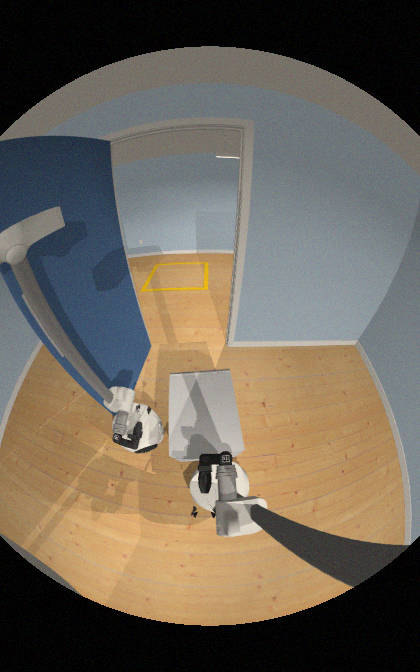

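Request:
{"op": "execute_actions", "data": {
  "actions": [
    {"r2": {"base": {"translate_m": -0.03}}}
  ],
  "cameras": []
}}

Request:
{"op": "execute_actions", "data": {
  "actions": [
    {"r2": {"base": {"strafe_m": 0.07}}}
  ],
  "cameras": []
}}

Request:
{"op": "execute_actions", "data": {
  "actions": [
    {"r2": {"base": {"translate_m": 0.43}}}
  ],
  "cameras": ["r2_head_camera", "r2_head_left_camera"]
}}

Scene clock: 123.93 s.
r1.base_odometry: x=-2.232 y=-2.231 heading=-1.658 (m, m, rad; r1's odometry frame)
r1.turned_by_wheels: +0.000 (rad since the last result)
r1.turned_by_imu: -0.001 (rad since the last result)
r1.base_tilt: forward=+0.1 right=+1.2 (deg)
r1.lidar_m: 4.81 0.67 0.36 0.31 0.31 0.43 0.55 0.26 0.25 2.03 2.10 2.81
r1.base_status: not commanded
r1.joint_positions: lift_m=+0.163 arm_m=-0.001 wrist_yaw_rad=+3.080 wrist_pitch_rad=+0.001 wrist_roll_rad=-0.004 gripper_m=+0.057
r1.joint_status: not commanded
r1.motor_effort: lift_m=+18(18) arm_m=+0(0) wrist_yaw_rad=+1(0) wrist_pitch_rad=-8(9) wrist_roll_rad=-3(2) gripper_m=-3(4) wheel_0=+5(5) wheel_1=-9(9) wheel_2=+0(0) (%)
r1.hand_pose: x=-0.1130 y=+0.1051 z=+0.3413 quat_wxyz=(+0.031, +0.000, -0.002, +1.000) (m; r1's base frame)
r1.wrist_depth_mm: 139 141 - - - 1160 1182 / - 140 - - - 1205 310 / - 126 207 - - 394 304 / 108 139 258 - - 399 304 / 138 539 1042 - - 404 307 / 392 569 208 1366 192 392 309 / 387 530 854 144 878 364 310
r2.base_odometry: x=-2.770 y=-0.921 heading=-2.599 (m, m, rad; r2's odometry frame)
r2.turned_by_wheels: +0.000 (rad since the last result)
r2.turned_by_imu: -0.001 (rad since the last result)
r2.base_tilt: forward=+0.1 right=+0.1 (deg)
r2.lidar_m: 0.25 0.25 0.32 2.69 2.85 3.96 - 2.82 2.11 2.04 2.00 0.25
r2.base_status: done
r2.joint_positions: lift_m=+0.450 arm_m=+0.001 wrist_yaw_rad=+3.093 wrist_pitch_rad=-0.004 wrist_roll_rad=-0.010 gripper_m=+0.057
r2.joint_status: not commanded
r2.motor_effort: lift_m=+21(21) arm_m=-1(1) wrist_yaw_rad=+1(1) wrist_pitch_rad=-6(7) wrist_roll_rad=-3(3) gripper_m=-1(2) wheel_0=+0(4) wheel_1=-1(2) wheel_2=-1(8) (%)
r2.hand_pose: x=-0.1124 y=+0.1013 z=+0.6293 quat_wxyz=(+0.024, +0.002, -0.005, +1.000) (m; r2's base frame)
r2.wrist_depth_mm: - 143 - - - - - / - 131 - - - - - / - 127 197 - - - - / 114 140 252 - - - - / - - - - - - - / - - 197 - 213 - - / 1537 1430 1576 152 1464 1618 1661
pictures: none
No camera images: the call's "cameras" was empty. Leave "cameras" out to get every camera's image.

Scene clock: 125.20 s.
r1.base_odometry: x=-2.232 y=-2.231 heading=-1.658 (m, m, rad; r1's odometry frame)
r1.turned_by_wheels: +0.000 (rad since the last result)
r1.turned_by_imu: +0.000 (rad since the last result)
r1.base_tilt: forward=+0.1 right=+1.2 (deg)
r1.lidar_m: 4.80 0.56 0.36 0.30 0.33 0.42 0.56 0.27 0.25 2.04 2.09 2.79
r1.base_status: not commanded
r1.joint_positions: lift_m=+0.163 arm_m=-0.001 wrist_yaw_rad=+3.080 wrist_pitch_rad=+0.001 wrist_roll_rad=-0.004 gripper_m=+0.057
r1.joint_status: not commanded
r1.motor_effort: lift_m=+18(18) arm_m=+0(0) wrist_yaw_rad=+1(1) wrist_pitch_rad=-7(8) wrist_roll_rad=-1(1) gripper_m=-4(4) wheel_0=+5(5) wheel_1=-10(10) wheel_2=+0(0) (%)
r1.hand_pose: x=-0.1130 y=+0.1051 z=+0.3413 quat_wxyz=(+0.031, +0.000, -0.002, +1.000) (m; r1's base frame)
r1.wrist_depth_mm: 139 141 - - - 1205 1182 / - 140 - - - 1182 312 / - 126 206 - - 394 303 / 108 139 257 - - 402 306 / 138 539 1042 - - 404 304 / 392 569 209 1366 192 389 309 / 392 530 842 144 878 362 310
r2.base_odometry: x=-2.734 y=-0.981 heading=-2.599 (m, m, rad; r2's odometry frame)
r2.turned_by_wheels: +0.000 (rad since the last result)
r2.turned_by_imu: +0.000 (rad since the last result)
r2.base_tilt: forward=+0.1 right=+0.4 (deg)
r2.lidar_m: 0.25 0.25 0.51 2.63 2.77 3.88 - 2.92 2.19 2.10 1.99 0.25
r2.base_status: done
r2.joint_positions: lift_m=+0.450 arm_m=+0.001 wrist_yaw_rad=+3.093 wrist_pitch_rad=-0.004 wrist_roll_rad=-0.010 gripper_m=+0.057
r2.joint_status: not commanded
r2.motor_effort: lift_m=+20(20) arm_m=+0(1) wrist_yaw_rad=+1(1) wrist_pitch_rad=-6(6) wrist_roll_rad=-2(3) gripper_m=-2(3) wheel_0=+1(7) wheel_1=+0(7) wheel_2=+0(2) (%)
r2.hand_pose: x=-0.1124 y=+0.1013 z=+0.6293 quat_wxyz=(+0.024, +0.002, -0.005, +1.000) (m; r2's base frame)
r2.wrist_depth_mm: - 142 - - - - - / - 131 - - - - - / - 127 198 - - - - / 114 140 253 - - - - / - - - - - - - / - - 198 - 213 - - / 1499 1430 1576 153 1430 1618 1661
pictures: none
No camera images: the call's "cameras" was empty. Leave "cameras" out to get every camera's image.

Scene clock: 128.10 s.
r1.base_odometry: x=-2.232 y=-2.231 heading=-1.658 (m, m, rad; r1's odometry frame)
r1.turned_by_wheels: +0.000 (rad since the last result)
r1.turned_by_imu: +0.000 (rad since the last result)
r1.base_tilt: forward=+0.2 right=+1.3 (deg)
r1.lidar_m: 4.80 3.93 0.37 0.35 0.35 0.42 0.55 0.25 0.25 2.03 2.09 2.80
r1.base_status: not commanded
r1.joint_positions: lift_m=+0.163 arm_m=-0.001 wrist_yaw_rad=+3.080 wrist_pitch_rad=+0.001 wrist_roll_rad=-0.004 gripper_m=+0.057
r1.joint_status: not commanded
r1.motor_effort: lift_m=+18(18) arm_m=+0(0) wrist_yaw_rad=+0(2) wrist_pitch_rad=-8(8) wrist_roll_rad=+1(0) gripper_m=-2(3) wheel_0=+5(5) wheel_1=-10(9) wheel_2=+0(0) (%)
r1.hand_pose: x=-0.1130 y=+0.1051 z=+0.3413 quat_wxyz=(+0.031, +0.000, -0.002, +1.000) (m; r1's base frame)
r1.wrist_depth_mm: 139 140 - - - 1182 1160 / - 140 - - - 1182 314 / - 126 206 - 768 392 304 / 108 139 257 - 597 397 306 / 138 544 1042 - 603 399 309 / 392 564 208 1366 191 387 310 / 387 521 842 144 559 362 312
r2.base_odometry: x=-3.102 y=-1.203 heading=-2.598 (m, m, rad; r2's odometry frame)
r2.turned_by_wheels: +0.000 (rad since the last result)
r2.turned_by_imu: +0.008 (rad since the last result)
r2.base_tilt: forward=+0.2 right=+0.4 (deg)
r2.lidar_m: 0.25 0.25 0.26 0.33 0.51 3.89 - 2.92 2.20 2.13 1.38 0.25
r2.base_status: done
r2.joint_positions: lift_m=+0.450 arm_m=+0.001 wrist_yaw_rad=+3.093 wrist_pitch_rad=-0.004 wrist_roll_rad=-0.010 gripper_m=+0.057
r2.joint_status: not commanded
r2.motor_effort: lift_m=+20(21) arm_m=-1(1) wrist_yaw_rad=+1(2) wrist_pitch_rad=-7(7) wrist_roll_rad=-3(3) gripper_m=-2(1) wheel_0=+7(23) wheel_1=+3(15) wheel_2=-4(23) (%)
r2.hand_pose: x=-0.1124 y=+0.1013 z=+0.6293 quat_wxyz=(+0.024, +0.002, -0.005, +1.000) (m; r2's base frame)
r2.wrist_depth_mm: - 142 - - - - - / - 130 - - - - - / - 127 198 - - - - / 114 141 252 - - - - / - - - - - - - / - - 197 - 212 - - / 1464 1430 1499 153 1499 1661 1708
pictures: r2_head_camera, r2_head_left_camera
Images, in order (width x height): r2_head_camera 420x560, r2_head_left_camera 420x672.

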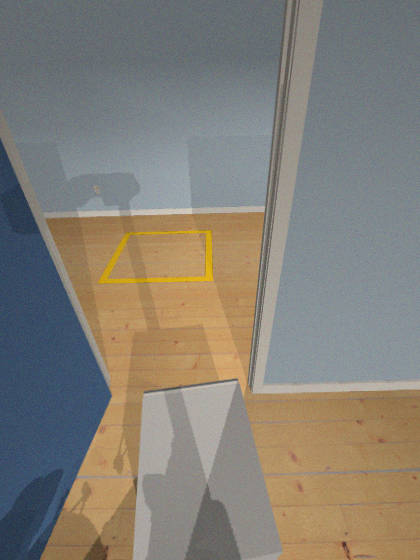

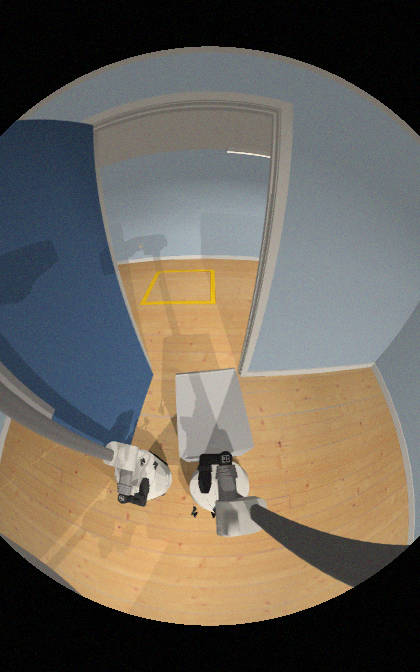

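Request:
{"op": "execute_actions", "data": {
  "actions": [
    {"r2": {"base": {"translate_m": 0.35}}}
  ],
  "cameras": ["r2_head_camera", "r2_head_left_camera"]
}}

Scene clock: 140.27 s.
r1.base_odometry: x=-2.232 y=-2.231 heading=-1.658 (m, m, rad; r1's odometry frame)
r1.turned_by_wheels: +0.000 (rad since the last result)
r1.turned_by_imu: -0.001 (rad since the last result)
r1.base_tilt: forward=+0.1 right=+1.3 (deg)
r1.lidar_m: 4.79 3.91 2.80 0.51 0.41 0.50 0.56 0.25 0.25 2.03 2.09 2.80
r1.base_status: not commanded
r1.joint_positions: lift_m=+0.163 arm_m=-0.001 wrist_yaw_rad=+3.080 wrist_pitch_rad=+0.001 wrist_roll_rad=-0.004 gripper_m=+0.057
r1.joint_status: not commanded
r1.motor_effort: lift_m=+18(18) arm_m=+0(0) wrist_yaw_rad=+1(1) wrist_pitch_rad=-7(7) wrist_roll_rad=-2(0) gripper_m=-4(2) wheel_0=+5(5) wheel_1=-10(10) wheel_2=+0(0) (%)
r1.hand_pose: x=-0.1130 y=+0.1051 z=+0.3413 quat_wxyz=(+0.031, +0.000, -0.002, +1.000) (m; r1's base frame)
r1.wrist_depth_mm: 139 140 - - - 580 504 / - 140 - - - 1160 1182 / - 126 206 - - 1182 1138 / 108 139 259 - 640 668 715 / 138 539 1042 - 647 661 715 / 392 569 209 1118 192 640 564 / 389 530 842 144 627 433 392
r2.base_odometry: x=-3.401 y=-1.384 heading=-2.598 (m, m, rad; r2's odometry frame)
r2.turned_by_wheels: +0.000 (rad since the last result)
r2.turned_by_imu: -0.003 (rad since the last result)
r2.base_tilt: forward=+0.1 right=+0.4 (deg)
r2.lidar_m: 0.25 0.25 0.27 0.45 0.41 0.55 - 2.95 2.22 2.16 0.92 0.25
r2.base_status: done
r2.joint_positions: lift_m=+0.450 arm_m=+0.001 wrist_yaw_rad=+3.093 wrist_pitch_rad=-0.004 wrist_roll_rad=-0.010 gripper_m=+0.057
r2.joint_status: not commanded
r2.motor_effort: lift_m=+20(20) arm_m=-1(1) wrist_yaw_rad=+1(1) wrist_pitch_rad=-7(6) wrist_roll_rad=-2(2) gripper_m=-2(0) wheel_0=+5(16) wheel_1=+4(9) wheel_2=-3(22) (%)
r2.hand_pose: x=-0.1124 y=+0.1013 z=+0.6293 quat_wxyz=(+0.024, +0.002, -0.005, +1.000) (m; r2's base frame)
r2.wrist_depth_mm: - 142 - - - - - / - 130 - - - - - / - 127 198 - - - - / 114 140 253 - - - - / - - - - - - - / - - 197 - 212 - - / 1499 1430 1499 152 1464 1661 603
pictures: r2_head_camera, r2_head_left_camera
Images, in order (width x height): r2_head_camera 420x560, r2_head_left_camera 420x672.

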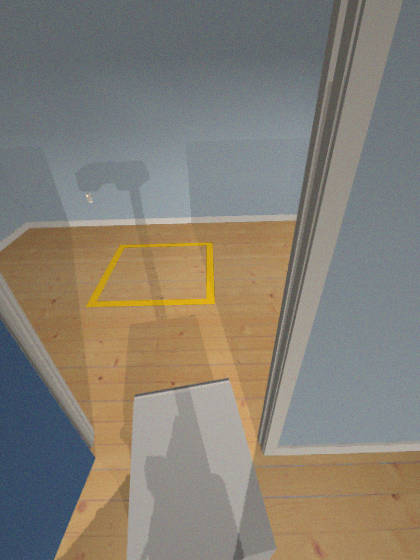

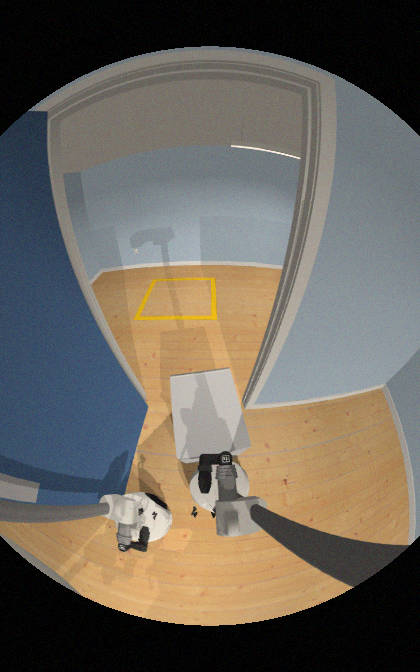

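Request:
{"op": "execute_actions", "data": {
  "actions": [
    {"r2": {"base": {"translate_m": -0.02}}}
  ],
  "cameras": []
}}

Request:
{"op": "execute_actions", "data": {
  "actions": [
    {"r2": {"base": {"rotate_rad": 0.15}}}
  ],
  "cameras": []
}}

Request:
{"op": "execute_actions", "data": {
  "actions": [
    {"r2": {"base": {"translate_m": 0.5}}}
  ],
  "cameras": ["r2_head_camera", "r2_head_left_camera"]
}}

Scene clock: 149.87 s.
r1.base_odometry: x=-2.232 y=-2.231 heading=-1.658 (m, m, rad; r1's odometry frame)
r1.turned_by_wheels: +0.000 (rad since the last result)
r1.turned_by_imu: -0.001 (rad since the last result)
r1.base_tilt: forward=+0.2 right=+1.2 (deg)
r1.lidar_m: 4.81 3.95 2.81 0.44 0.40 0.47 0.57 0.25 0.25 2.03 2.09 2.79
r1.base_status: not commanded
r1.joint_positions: lift_m=+0.163 arm_m=-0.001 wrist_yaw_rad=+3.080 wrist_pitch_rad=+0.001 wrist_roll_rad=-0.004 gripper_m=+0.057
r1.joint_status: not commanded
r1.motor_effort: lift_m=+18(18) arm_m=+0(0) wrist_yaw_rad=+1(1) wrist_pitch_rad=-8(8) wrist_roll_rad=+1(1) gripper_m=-5(4) wheel_0=+5(5) wheel_1=-10(10) wheel_2=+0(0) (%)
r1.hand_pose: x=-0.1130 y=+0.1051 z=+0.3413 quat_wxyz=(+0.031, +0.000, -0.002, +1.000) (m; r1's base frame)
r1.wrist_depth_mm: 139 141 - - - 1182 484 / - 140 - - - 1160 1182 / - 126 206 - - 1138 1160 / 108 139 258 - 634 668 707 / 138 539 1025 - 647 654 707 / 392 569 207 1118 192 640 564 / 389 525 842 144 627 421 392
r2.base_odometry: x=-3.384 y=-1.374 heading=-2.598 (m, m, rad; r2's odometry frame)
r2.turned_by_wheels: +0.000 (rad since the last result)
r2.turned_by_imu: -0.001 (rad since the last result)
r2.base_tilt: forward=+0.1 right=+0.3 (deg)
r2.lidar_m: 0.25 0.25 0.30 0.43 0.40 0.57 - 2.96 2.22 2.16 0.95 0.25
r2.base_status: done
r2.joint_positions: lift_m=+0.450 arm_m=+0.001 wrist_yaw_rad=+3.093 wrist_pitch_rad=-0.004 wrist_roll_rad=-0.010 gripper_m=+0.057
r2.joint_status: not commanded
r2.motor_effort: lift_m=+20(20) arm_m=-1(1) wrist_yaw_rad=+1(0) wrist_pitch_rad=-6(7) wrist_roll_rad=-3(3) gripper_m=+0(1) wheel_0=+1(3) wheel_1=+1(4) wheel_2=-2(7) (%)
r2.hand_pose: x=-0.1124 y=+0.1013 z=+0.6293 quat_wxyz=(+0.024, +0.002, -0.005, +1.000) (m; r2's base frame)
r2.wrist_depth_mm: - 142 - - - - - / - 131 - - - - - / - 127 197 - - - - / 114 140 253 - - - - / - - - - - - - / - - 198 - 213 - - / 1464 1464 1499 153 1499 1661 1397
pictures: none
No camera images: the call's "cameras" was empty. Leave "cameras" out to get every camera's image.

Scene clock: 150.70 s.
r1.base_odometry: x=-2.232 y=-2.231 heading=-1.658 (m, m, rad; r1's odometry frame)
r1.turned_by_wheels: +0.000 (rad since the last result)
r1.turned_by_imu: +0.000 (rad since the last result)
r1.base_tilt: forward=+0.1 right=+1.2 (deg)
r1.lidar_m: 4.80 3.93 2.82 0.44 0.41 0.50 0.58 0.26 0.25 2.02 2.10 2.79
r1.base_status: not commanded
r1.joint_positions: lift_m=+0.163 arm_m=-0.001 wrist_yaw_rad=+3.080 wrist_pitch_rad=+0.001 wrist_roll_rad=-0.004 gripper_m=+0.057
r1.joint_status: not commanded
r1.motor_effort: lift_m=+18(18) arm_m=+0(0) wrist_yaw_rad=+1(1) wrist_pitch_rad=-8(7) wrist_roll_rad=-1(3) gripper_m=-1(2) wheel_0=+5(5) wheel_1=-9(10) wheel_2=+0(0) (%)
r1.hand_pose: x=-0.1130 y=+0.1051 z=+0.3413 quat_wxyz=(+0.031, +0.000, -0.002, +1.000) (m; r1's base frame)
r1.wrist_depth_mm: 139 140 - - - 554 466 / - 140 - - - 1182 1182 / - 126 206 - - 1160 1138 / 108 140 258 - 640 654 707 / 138 544 1060 - 640 654 707 / 392 574 208 1098 192 647 574 / 392 530 854 144 627 424 392
r2.base_odometry: x=-3.384 y=-1.374 heading=-2.448 (m, m, rad; r2's odometry frame)
r2.turned_by_wheels: +0.150 (rad since the last result)
r2.turned_by_imu: +0.147 (rad since the last result)
r2.base_tilt: forward=+0.0 right=+0.1 (deg)
r2.lidar_m: 0.25 0.25 0.69 0.42 0.39 4.67 - 2.63 2.17 1.61 0.83 0.25
r2.base_status: done
r2.joint_positions: lift_m=+0.450 arm_m=+0.001 wrist_yaw_rad=+3.093 wrist_pitch_rad=-0.004 wrist_roll_rad=-0.010 gripper_m=+0.057
r2.joint_status: not commanded
r2.motor_effort: lift_m=+20(20) arm_m=-1(1) wrist_yaw_rad=+1(1) wrist_pitch_rad=-6(7) wrist_roll_rad=-3(2) gripper_m=-1(0) wheel_0=-1(5) wheel_1=+0(6) wheel_2=-2(4) (%)
r2.hand_pose: x=-0.1124 y=+0.1013 z=+0.6293 quat_wxyz=(+0.024, +0.002, -0.005, +1.000) (m; r2's base frame)
r2.wrist_depth_mm: - 142 - - - - - / - 131 - - - - - / - 127 198 - - - - / 114 140 252 - - - - / - - - - - - - / - - 197 - 213 - - / 1499 1430 1576 152 1464 1618 1661
pictures: none
No camera images: the call's "cameras" was empty. Leave "cameras" out to get every camera's image.

Scene clock: 153.83 s.
r1.base_odometry: x=-2.232 y=-2.231 heading=-1.658 (m, m, rad; r1's odometry frame)
r1.turned_by_wheels: +0.000 (rad since the last result)
r1.turned_by_imu: +0.000 (rad since the last result)
r1.base_tilt: forward=+0.2 right=+1.2 (deg)
r1.lidar_m: 4.81 3.93 2.83 2.68 1.42 0.68 0.57 0.25 0.25 2.03 2.09 2.82
r1.base_status: not commanded
r1.joint_positions: lift_m=+0.163 arm_m=-0.001 wrist_yaw_rad=+3.080 wrist_pitch_rad=+0.001 wrist_roll_rad=-0.004 gripper_m=+0.057
r1.joint_status: not commanded
r1.motor_effort: lift_m=+18(18) arm_m=+0(0) wrist_yaw_rad=+1(1) wrist_pitch_rad=-8(8) wrist_roll_rad=+2(2) gripper_m=-4(5) wheel_0=+5(5) wheel_1=-10(10) wheel_2=+0(0) (%)
r1.hand_pose: x=-0.1130 y=+0.1051 z=+0.3413 quat_wxyz=(+0.031, +0.000, -0.002, +1.000) (m; r1's base frame)
r1.wrist_depth_mm: 139 140 - - - 759 1182 / - 140 - - 991 842 1160 / - 126 207 - - 1160 1182 / 108 139 257 1255 1118 1160 1160 / 138 539 1042 1308 1098 866 1160 / 389 564 208 1138 191 723 1138 / 389 525 842 144 732 715 831
r2.base_odometry: x=-3.768 y=-1.693 heading=-2.448 (m, m, rad; r2's odometry frame)
r2.turned_by_wheels: +0.001 (rad since the last result)
r2.turned_by_imu: +0.006 (rad since the last result)
r2.base_tilt: forward=+0.1 right=+0.2 (deg)
r2.lidar_m: 0.25 0.25 0.53 0.52 0.64 0.71 - 2.72 2.27 0.50 0.29 0.25
r2.base_status: done
r2.joint_positions: lift_m=+0.450 arm_m=+0.001 wrist_yaw_rad=+3.093 wrist_pitch_rad=-0.004 wrist_roll_rad=-0.010 gripper_m=+0.057
r2.joint_status: not commanded
r2.motor_effort: lift_m=+20(20) arm_m=-1(1) wrist_yaw_rad=+0(2) wrist_pitch_rad=-6(6) wrist_roll_rad=-3(3) gripper_m=-1(0) wheel_0=+7(24) wheel_1=+3(18) wheel_2=-2(22) (%)
r2.hand_pose: x=-0.1124 y=+0.1013 z=+0.6293 quat_wxyz=(+0.024, +0.002, -0.005, +1.000) (m; r2's base frame)
r2.wrist_depth_mm: - 142 - - - - - / - 131 - - - - - / - 127 197 - - - - / 114 140 252 - - - - / - - - - - - - / - - 197 - 212 960 634 / 1537 1464 1499 153 1430 878 615
pictures: r2_head_camera, r2_head_left_camera
Images, in order (width x height): r2_head_camera 420x560, r2_head_left_camera 420x672.

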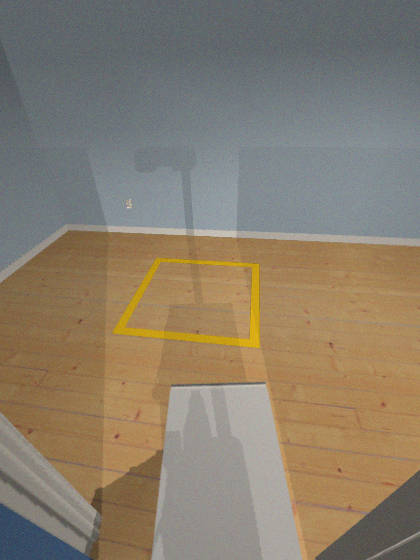

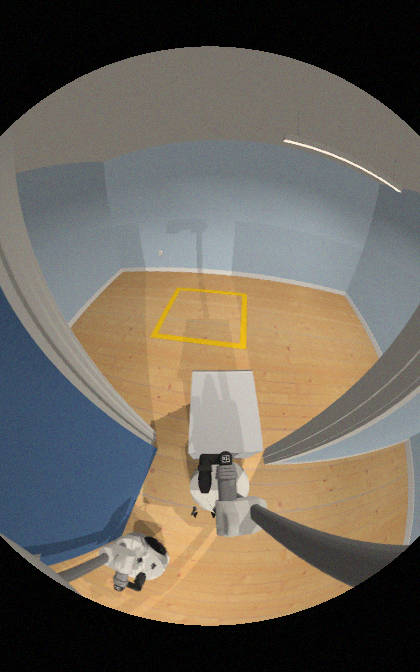

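Request:
{"op": "execute_actions", "data": {
  "actions": [
    {"r2": {"base": {"translate_m": -0.02}}}
  ],
  "cameras": []
}}

Request:
{"op": "execute_actions", "data": {
  "actions": [
    {"r2": {"base": {"strafe_m": -0.06}}}
  ],
  "cameras": []
}}

Request:
{"op": "execute_actions", "data": {
  "actions": [
    {"r2": {"base": {"translate_m": 0.52}}}
  ],
  "cameras": ["r2_head_camera", "r2_head_left_camera"]
}}

Scene clock: 163.40 s.
r1.base_odometry: x=-2.232 y=-2.231 heading=-1.658 (m, m, rad; r1's odometry frame)
r1.turned_by_wheels: +0.000 (rad since the last result)
r1.turned_by_imu: -0.001 (rad since the last result)
r1.base_tilt: forward=+0.1 right=+1.2 (deg)
r1.lidar_m: 4.81 3.94 2.82 2.67 1.41 0.66 0.55 0.27 0.25 2.03 2.11 2.81
r1.base_status: not commanded
r1.joint_positions: lift_m=+0.163 arm_m=-0.001 wrist_yaw_rad=+3.080 wrist_pitch_rad=+0.001 wrist_roll_rad=-0.004 gripper_m=+0.057
r1.joint_status: not commanded
r1.motor_effort: lift_m=+18(18) arm_m=+0(0) wrist_yaw_rad=+1(0) wrist_pitch_rad=-8(8) wrist_roll_rad=-3(2) gripper_m=-3(3) wheel_0=+5(5) wheel_1=-10(10) wheel_2=+0(0) (%)
r1.hand_pose: x=-0.1130 y=+0.1051 z=+0.3413 quat_wxyz=(+0.031, +0.000, -0.002, +1.000) (m; r1's base frame)
r1.wrist_depth_mm: 139 140 - - - 732 1182 / - 140 - - 917 798 1160 / - 126 206 - - 1160 1160 / 108 139 257 1255 1098 1138 1182 / 138 535 1042 1281 1118 1138 1160 / 394 569 208 1118 192 707 1118 / 389 530 842 144 715 699 820
r2.base_odometry: x=-3.753 y=-1.681 heading=-2.448 (m, m, rad; r2's odometry frame)
r2.turned_by_wheels: +0.000 (rad since the last result)
r2.turned_by_imu: -0.001 (rad since the last result)
r2.base_tilt: forward=+0.1 right=+0.2 (deg)
r2.lidar_m: 0.25 0.25 0.54 0.54 0.66 0.68 - 2.73 2.25 0.53 0.38 0.25
r2.base_status: done
r2.joint_positions: lift_m=+0.450 arm_m=+0.001 wrist_yaw_rad=+3.093 wrist_pitch_rad=-0.004 wrist_roll_rad=-0.010 gripper_m=+0.057
r2.joint_status: not commanded
r2.motor_effort: lift_m=+20(20) arm_m=-1(1) wrist_yaw_rad=+1(0) wrist_pitch_rad=-6(7) wrist_roll_rad=-3(3) gripper_m=-1(2) wheel_0=+0(5) wheel_1=-1(1) wheel_2=-1(7) (%)
r2.hand_pose: x=-0.1124 y=+0.1013 z=+0.6293 quat_wxyz=(+0.024, +0.002, -0.005, +1.000) (m; r2's base frame)
r2.wrist_depth_mm: - 142 - - - - - / - 130 - - - - - / - 127 198 - - - - / 114 140 253 - - - - / - - - - - - - / - - 198 - 213 960 621 / 1499 1397 1499 152 1499 854 597
pictures: none
No camera images: the call's "cameras" was empty. Leave "cameras" out to get every camera's image.

Scene clock: 164.60 s.
r1.base_odometry: x=-2.232 y=-2.231 heading=-1.658 (m, m, rad; r1's odometry frame)
r1.turned_by_wheels: +0.000 (rad since the last result)
r1.turned_by_imu: +0.000 (rad since the last result)
r1.base_tilt: forward=+0.2 right=+1.2 (deg)
r1.lidar_m: 4.80 3.95 2.82 2.67 0.87 0.71 0.59 0.25 0.25 2.03 2.09 2.81
r1.base_status: not commanded
r1.joint_positions: lift_m=+0.163 arm_m=-0.001 wrist_yaw_rad=+3.080 wrist_pitch_rad=+0.001 wrist_roll_rad=-0.004 gripper_m=+0.057
r1.joint_status: not commanded
r1.motor_effort: lift_m=+18(18) arm_m=+0(0) wrist_yaw_rad=+2(1) wrist_pitch_rad=-7(8) wrist_roll_rad=+0(2) gripper_m=-2(3) wheel_0=+5(5) wheel_1=-9(10) wheel_2=+0(0) (%)
r1.hand_pose: x=-0.1130 y=+0.1051 z=+0.3413 quat_wxyz=(+0.031, +0.000, -0.002, +1.000) (m; r1's base frame)
r1.wrist_depth_mm: 139 141 - - - 759 1182 / - 139 - - - 831 1182 / - 126 206 - - 1182 1182 / 108 139 258 1281 1118 1182 1182 / 138 544 1042 1308 1118 866 1160 / 392 569 208 1138 192 715 1118 / 392 525 842 144 778 715 778
r2.base_odometry: x=-3.791 y=-1.635 heading=-2.448 (m, m, rad; r2's odometry frame)
r2.turned_by_wheels: +0.000 (rad since the last result)
r2.turned_by_imu: +0.000 (rad since the last result)
r2.base_tilt: forward=+0.1 right=+0.3 (deg)
r2.lidar_m: 0.25 0.25 0.60 0.60 0.71 0.72 - 2.65 2.19 0.50 0.34 0.25
r2.base_status: done
r2.joint_positions: lift_m=+0.450 arm_m=+0.001 wrist_yaw_rad=+3.093 wrist_pitch_rad=-0.004 wrist_roll_rad=-0.010 gripper_m=+0.057
r2.joint_status: not commanded
r2.motor_effort: lift_m=+20(20) arm_m=-1(1) wrist_yaw_rad=+0(0) wrist_pitch_rad=-6(6) wrist_roll_rad=-3(2) gripper_m=-2(3) wheel_0=+0(9) wheel_1=-1(9) wheel_2=+0(2) (%)
r2.hand_pose: x=-0.1124 y=+0.1013 z=+0.6293 quat_wxyz=(+0.024, +0.002, -0.005, +1.000) (m; r2's base frame)
r2.wrist_depth_mm: - 142 - - - - - / - 131 - - - - - / - 127 198 - - - - / 114 140 252 - - - - / - - - - - - - / - - 197 - 213 - 654 / 1499 1499 1537 152 1464 1430 627
pictures: none
No camera images: the call's "cameras" was empty. Leave "cameras" out to get every camera's image.

Scene clock: 167.83 s.
r1.base_odometry: x=-2.232 y=-2.231 heading=-1.658 (m, m, rad; r1's odometry frame)
r1.turned_by_wheels: +0.000 (rad since the last result)
r1.turned_by_imu: +0.000 (rad since the last result)
r1.base_tilt: forward=+0.1 right=+1.2 (deg)
r1.lidar_m: 4.80 3.93 2.79 2.68 1.42 1.12 0.56 0.27 0.25 2.02 2.09 2.80
r1.base_status: not commanded
r1.joint_positions: lift_m=+0.163 arm_m=-0.001 wrist_yaw_rad=+3.080 wrist_pitch_rad=+0.001 wrist_roll_rad=-0.004 gripper_m=+0.057
r1.joint_status: not commanded
r1.motor_effort: lift_m=+18(17) arm_m=+0(0) wrist_yaw_rad=+0(1) wrist_pitch_rad=-8(8) wrist_roll_rad=-4(0) gripper_m=-2(4) wheel_0=+5(5) wheel_1=-10(10) wheel_2=+0(0) (%)
r1.hand_pose: x=-0.1130 y=+0.1051 z=+0.3413 quat_wxyz=(+0.031, +0.000, -0.002, +1.000) (m; r1's base frame)
r1.wrist_depth_mm: 139 141 - - - 1205 1205 / - 139 - - - 1182 1182 / - 126 206 - - 1205 1182 / 108 139 258 1537 - 1205 1182 / 138 535 1042 1537 1336 1205 1160 / 392 569 209 1229 192 1160 1138 / 389 525 842 144 878 788 831
r2.base_odometry: x=-4.191 y=-1.967 heading=-2.448 (m, m, rad; r2's odometry frame)
r2.turned_by_wheels: +0.000 (rad since the last result)
r2.turned_by_imu: +0.002 (rad since the last result)
r2.base_tilt: forward=+0.0 right=+0.3 (deg)
r2.lidar_m: 0.25 0.25 0.35 0.55 0.56 1.03 - 0.47 0.40 2.29 2.58 0.25
r2.base_status: done
r2.joint_positions: lift_m=+0.450 arm_m=+0.001 wrist_yaw_rad=+3.093 wrist_pitch_rad=-0.004 wrist_roll_rad=-0.010 gripper_m=+0.057
r2.joint_status: not commanded
r2.motor_effort: lift_m=+20(20) arm_m=-1(1) wrist_yaw_rad=+0(1) wrist_pitch_rad=-6(7) wrist_roll_rad=-3(2) gripper_m=+1(3) wheel_0=+2(14) wheel_1=+3(14) wheel_2=-5(23) (%)
r2.hand_pose: x=-0.1124 y=+0.1013 z=+0.6293 quat_wxyz=(+0.024, +0.002, -0.005, +1.000) (m; r2's base frame)
r2.wrist_depth_mm: - 142 - - - - 842 / - 130 - - - - 820 / - 126 198 - - - 809 / 114 140 252 - - - 809 / - - - - - 1205 820 / - - 198 - 213 1160 798 / 1499 1397 1499 152 1229 1118 798
pictures: r2_head_camera, r2_head_left_camera
Images, in order (width x height): r2_head_camera 420x560, r2_head_left_camera 420x672.

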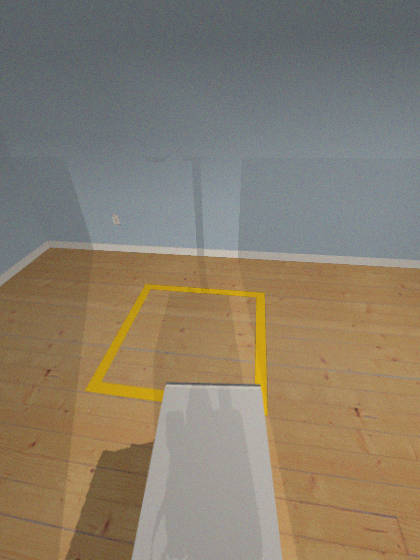

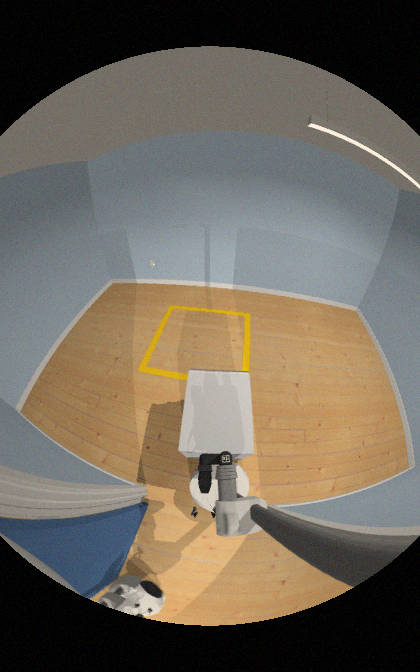

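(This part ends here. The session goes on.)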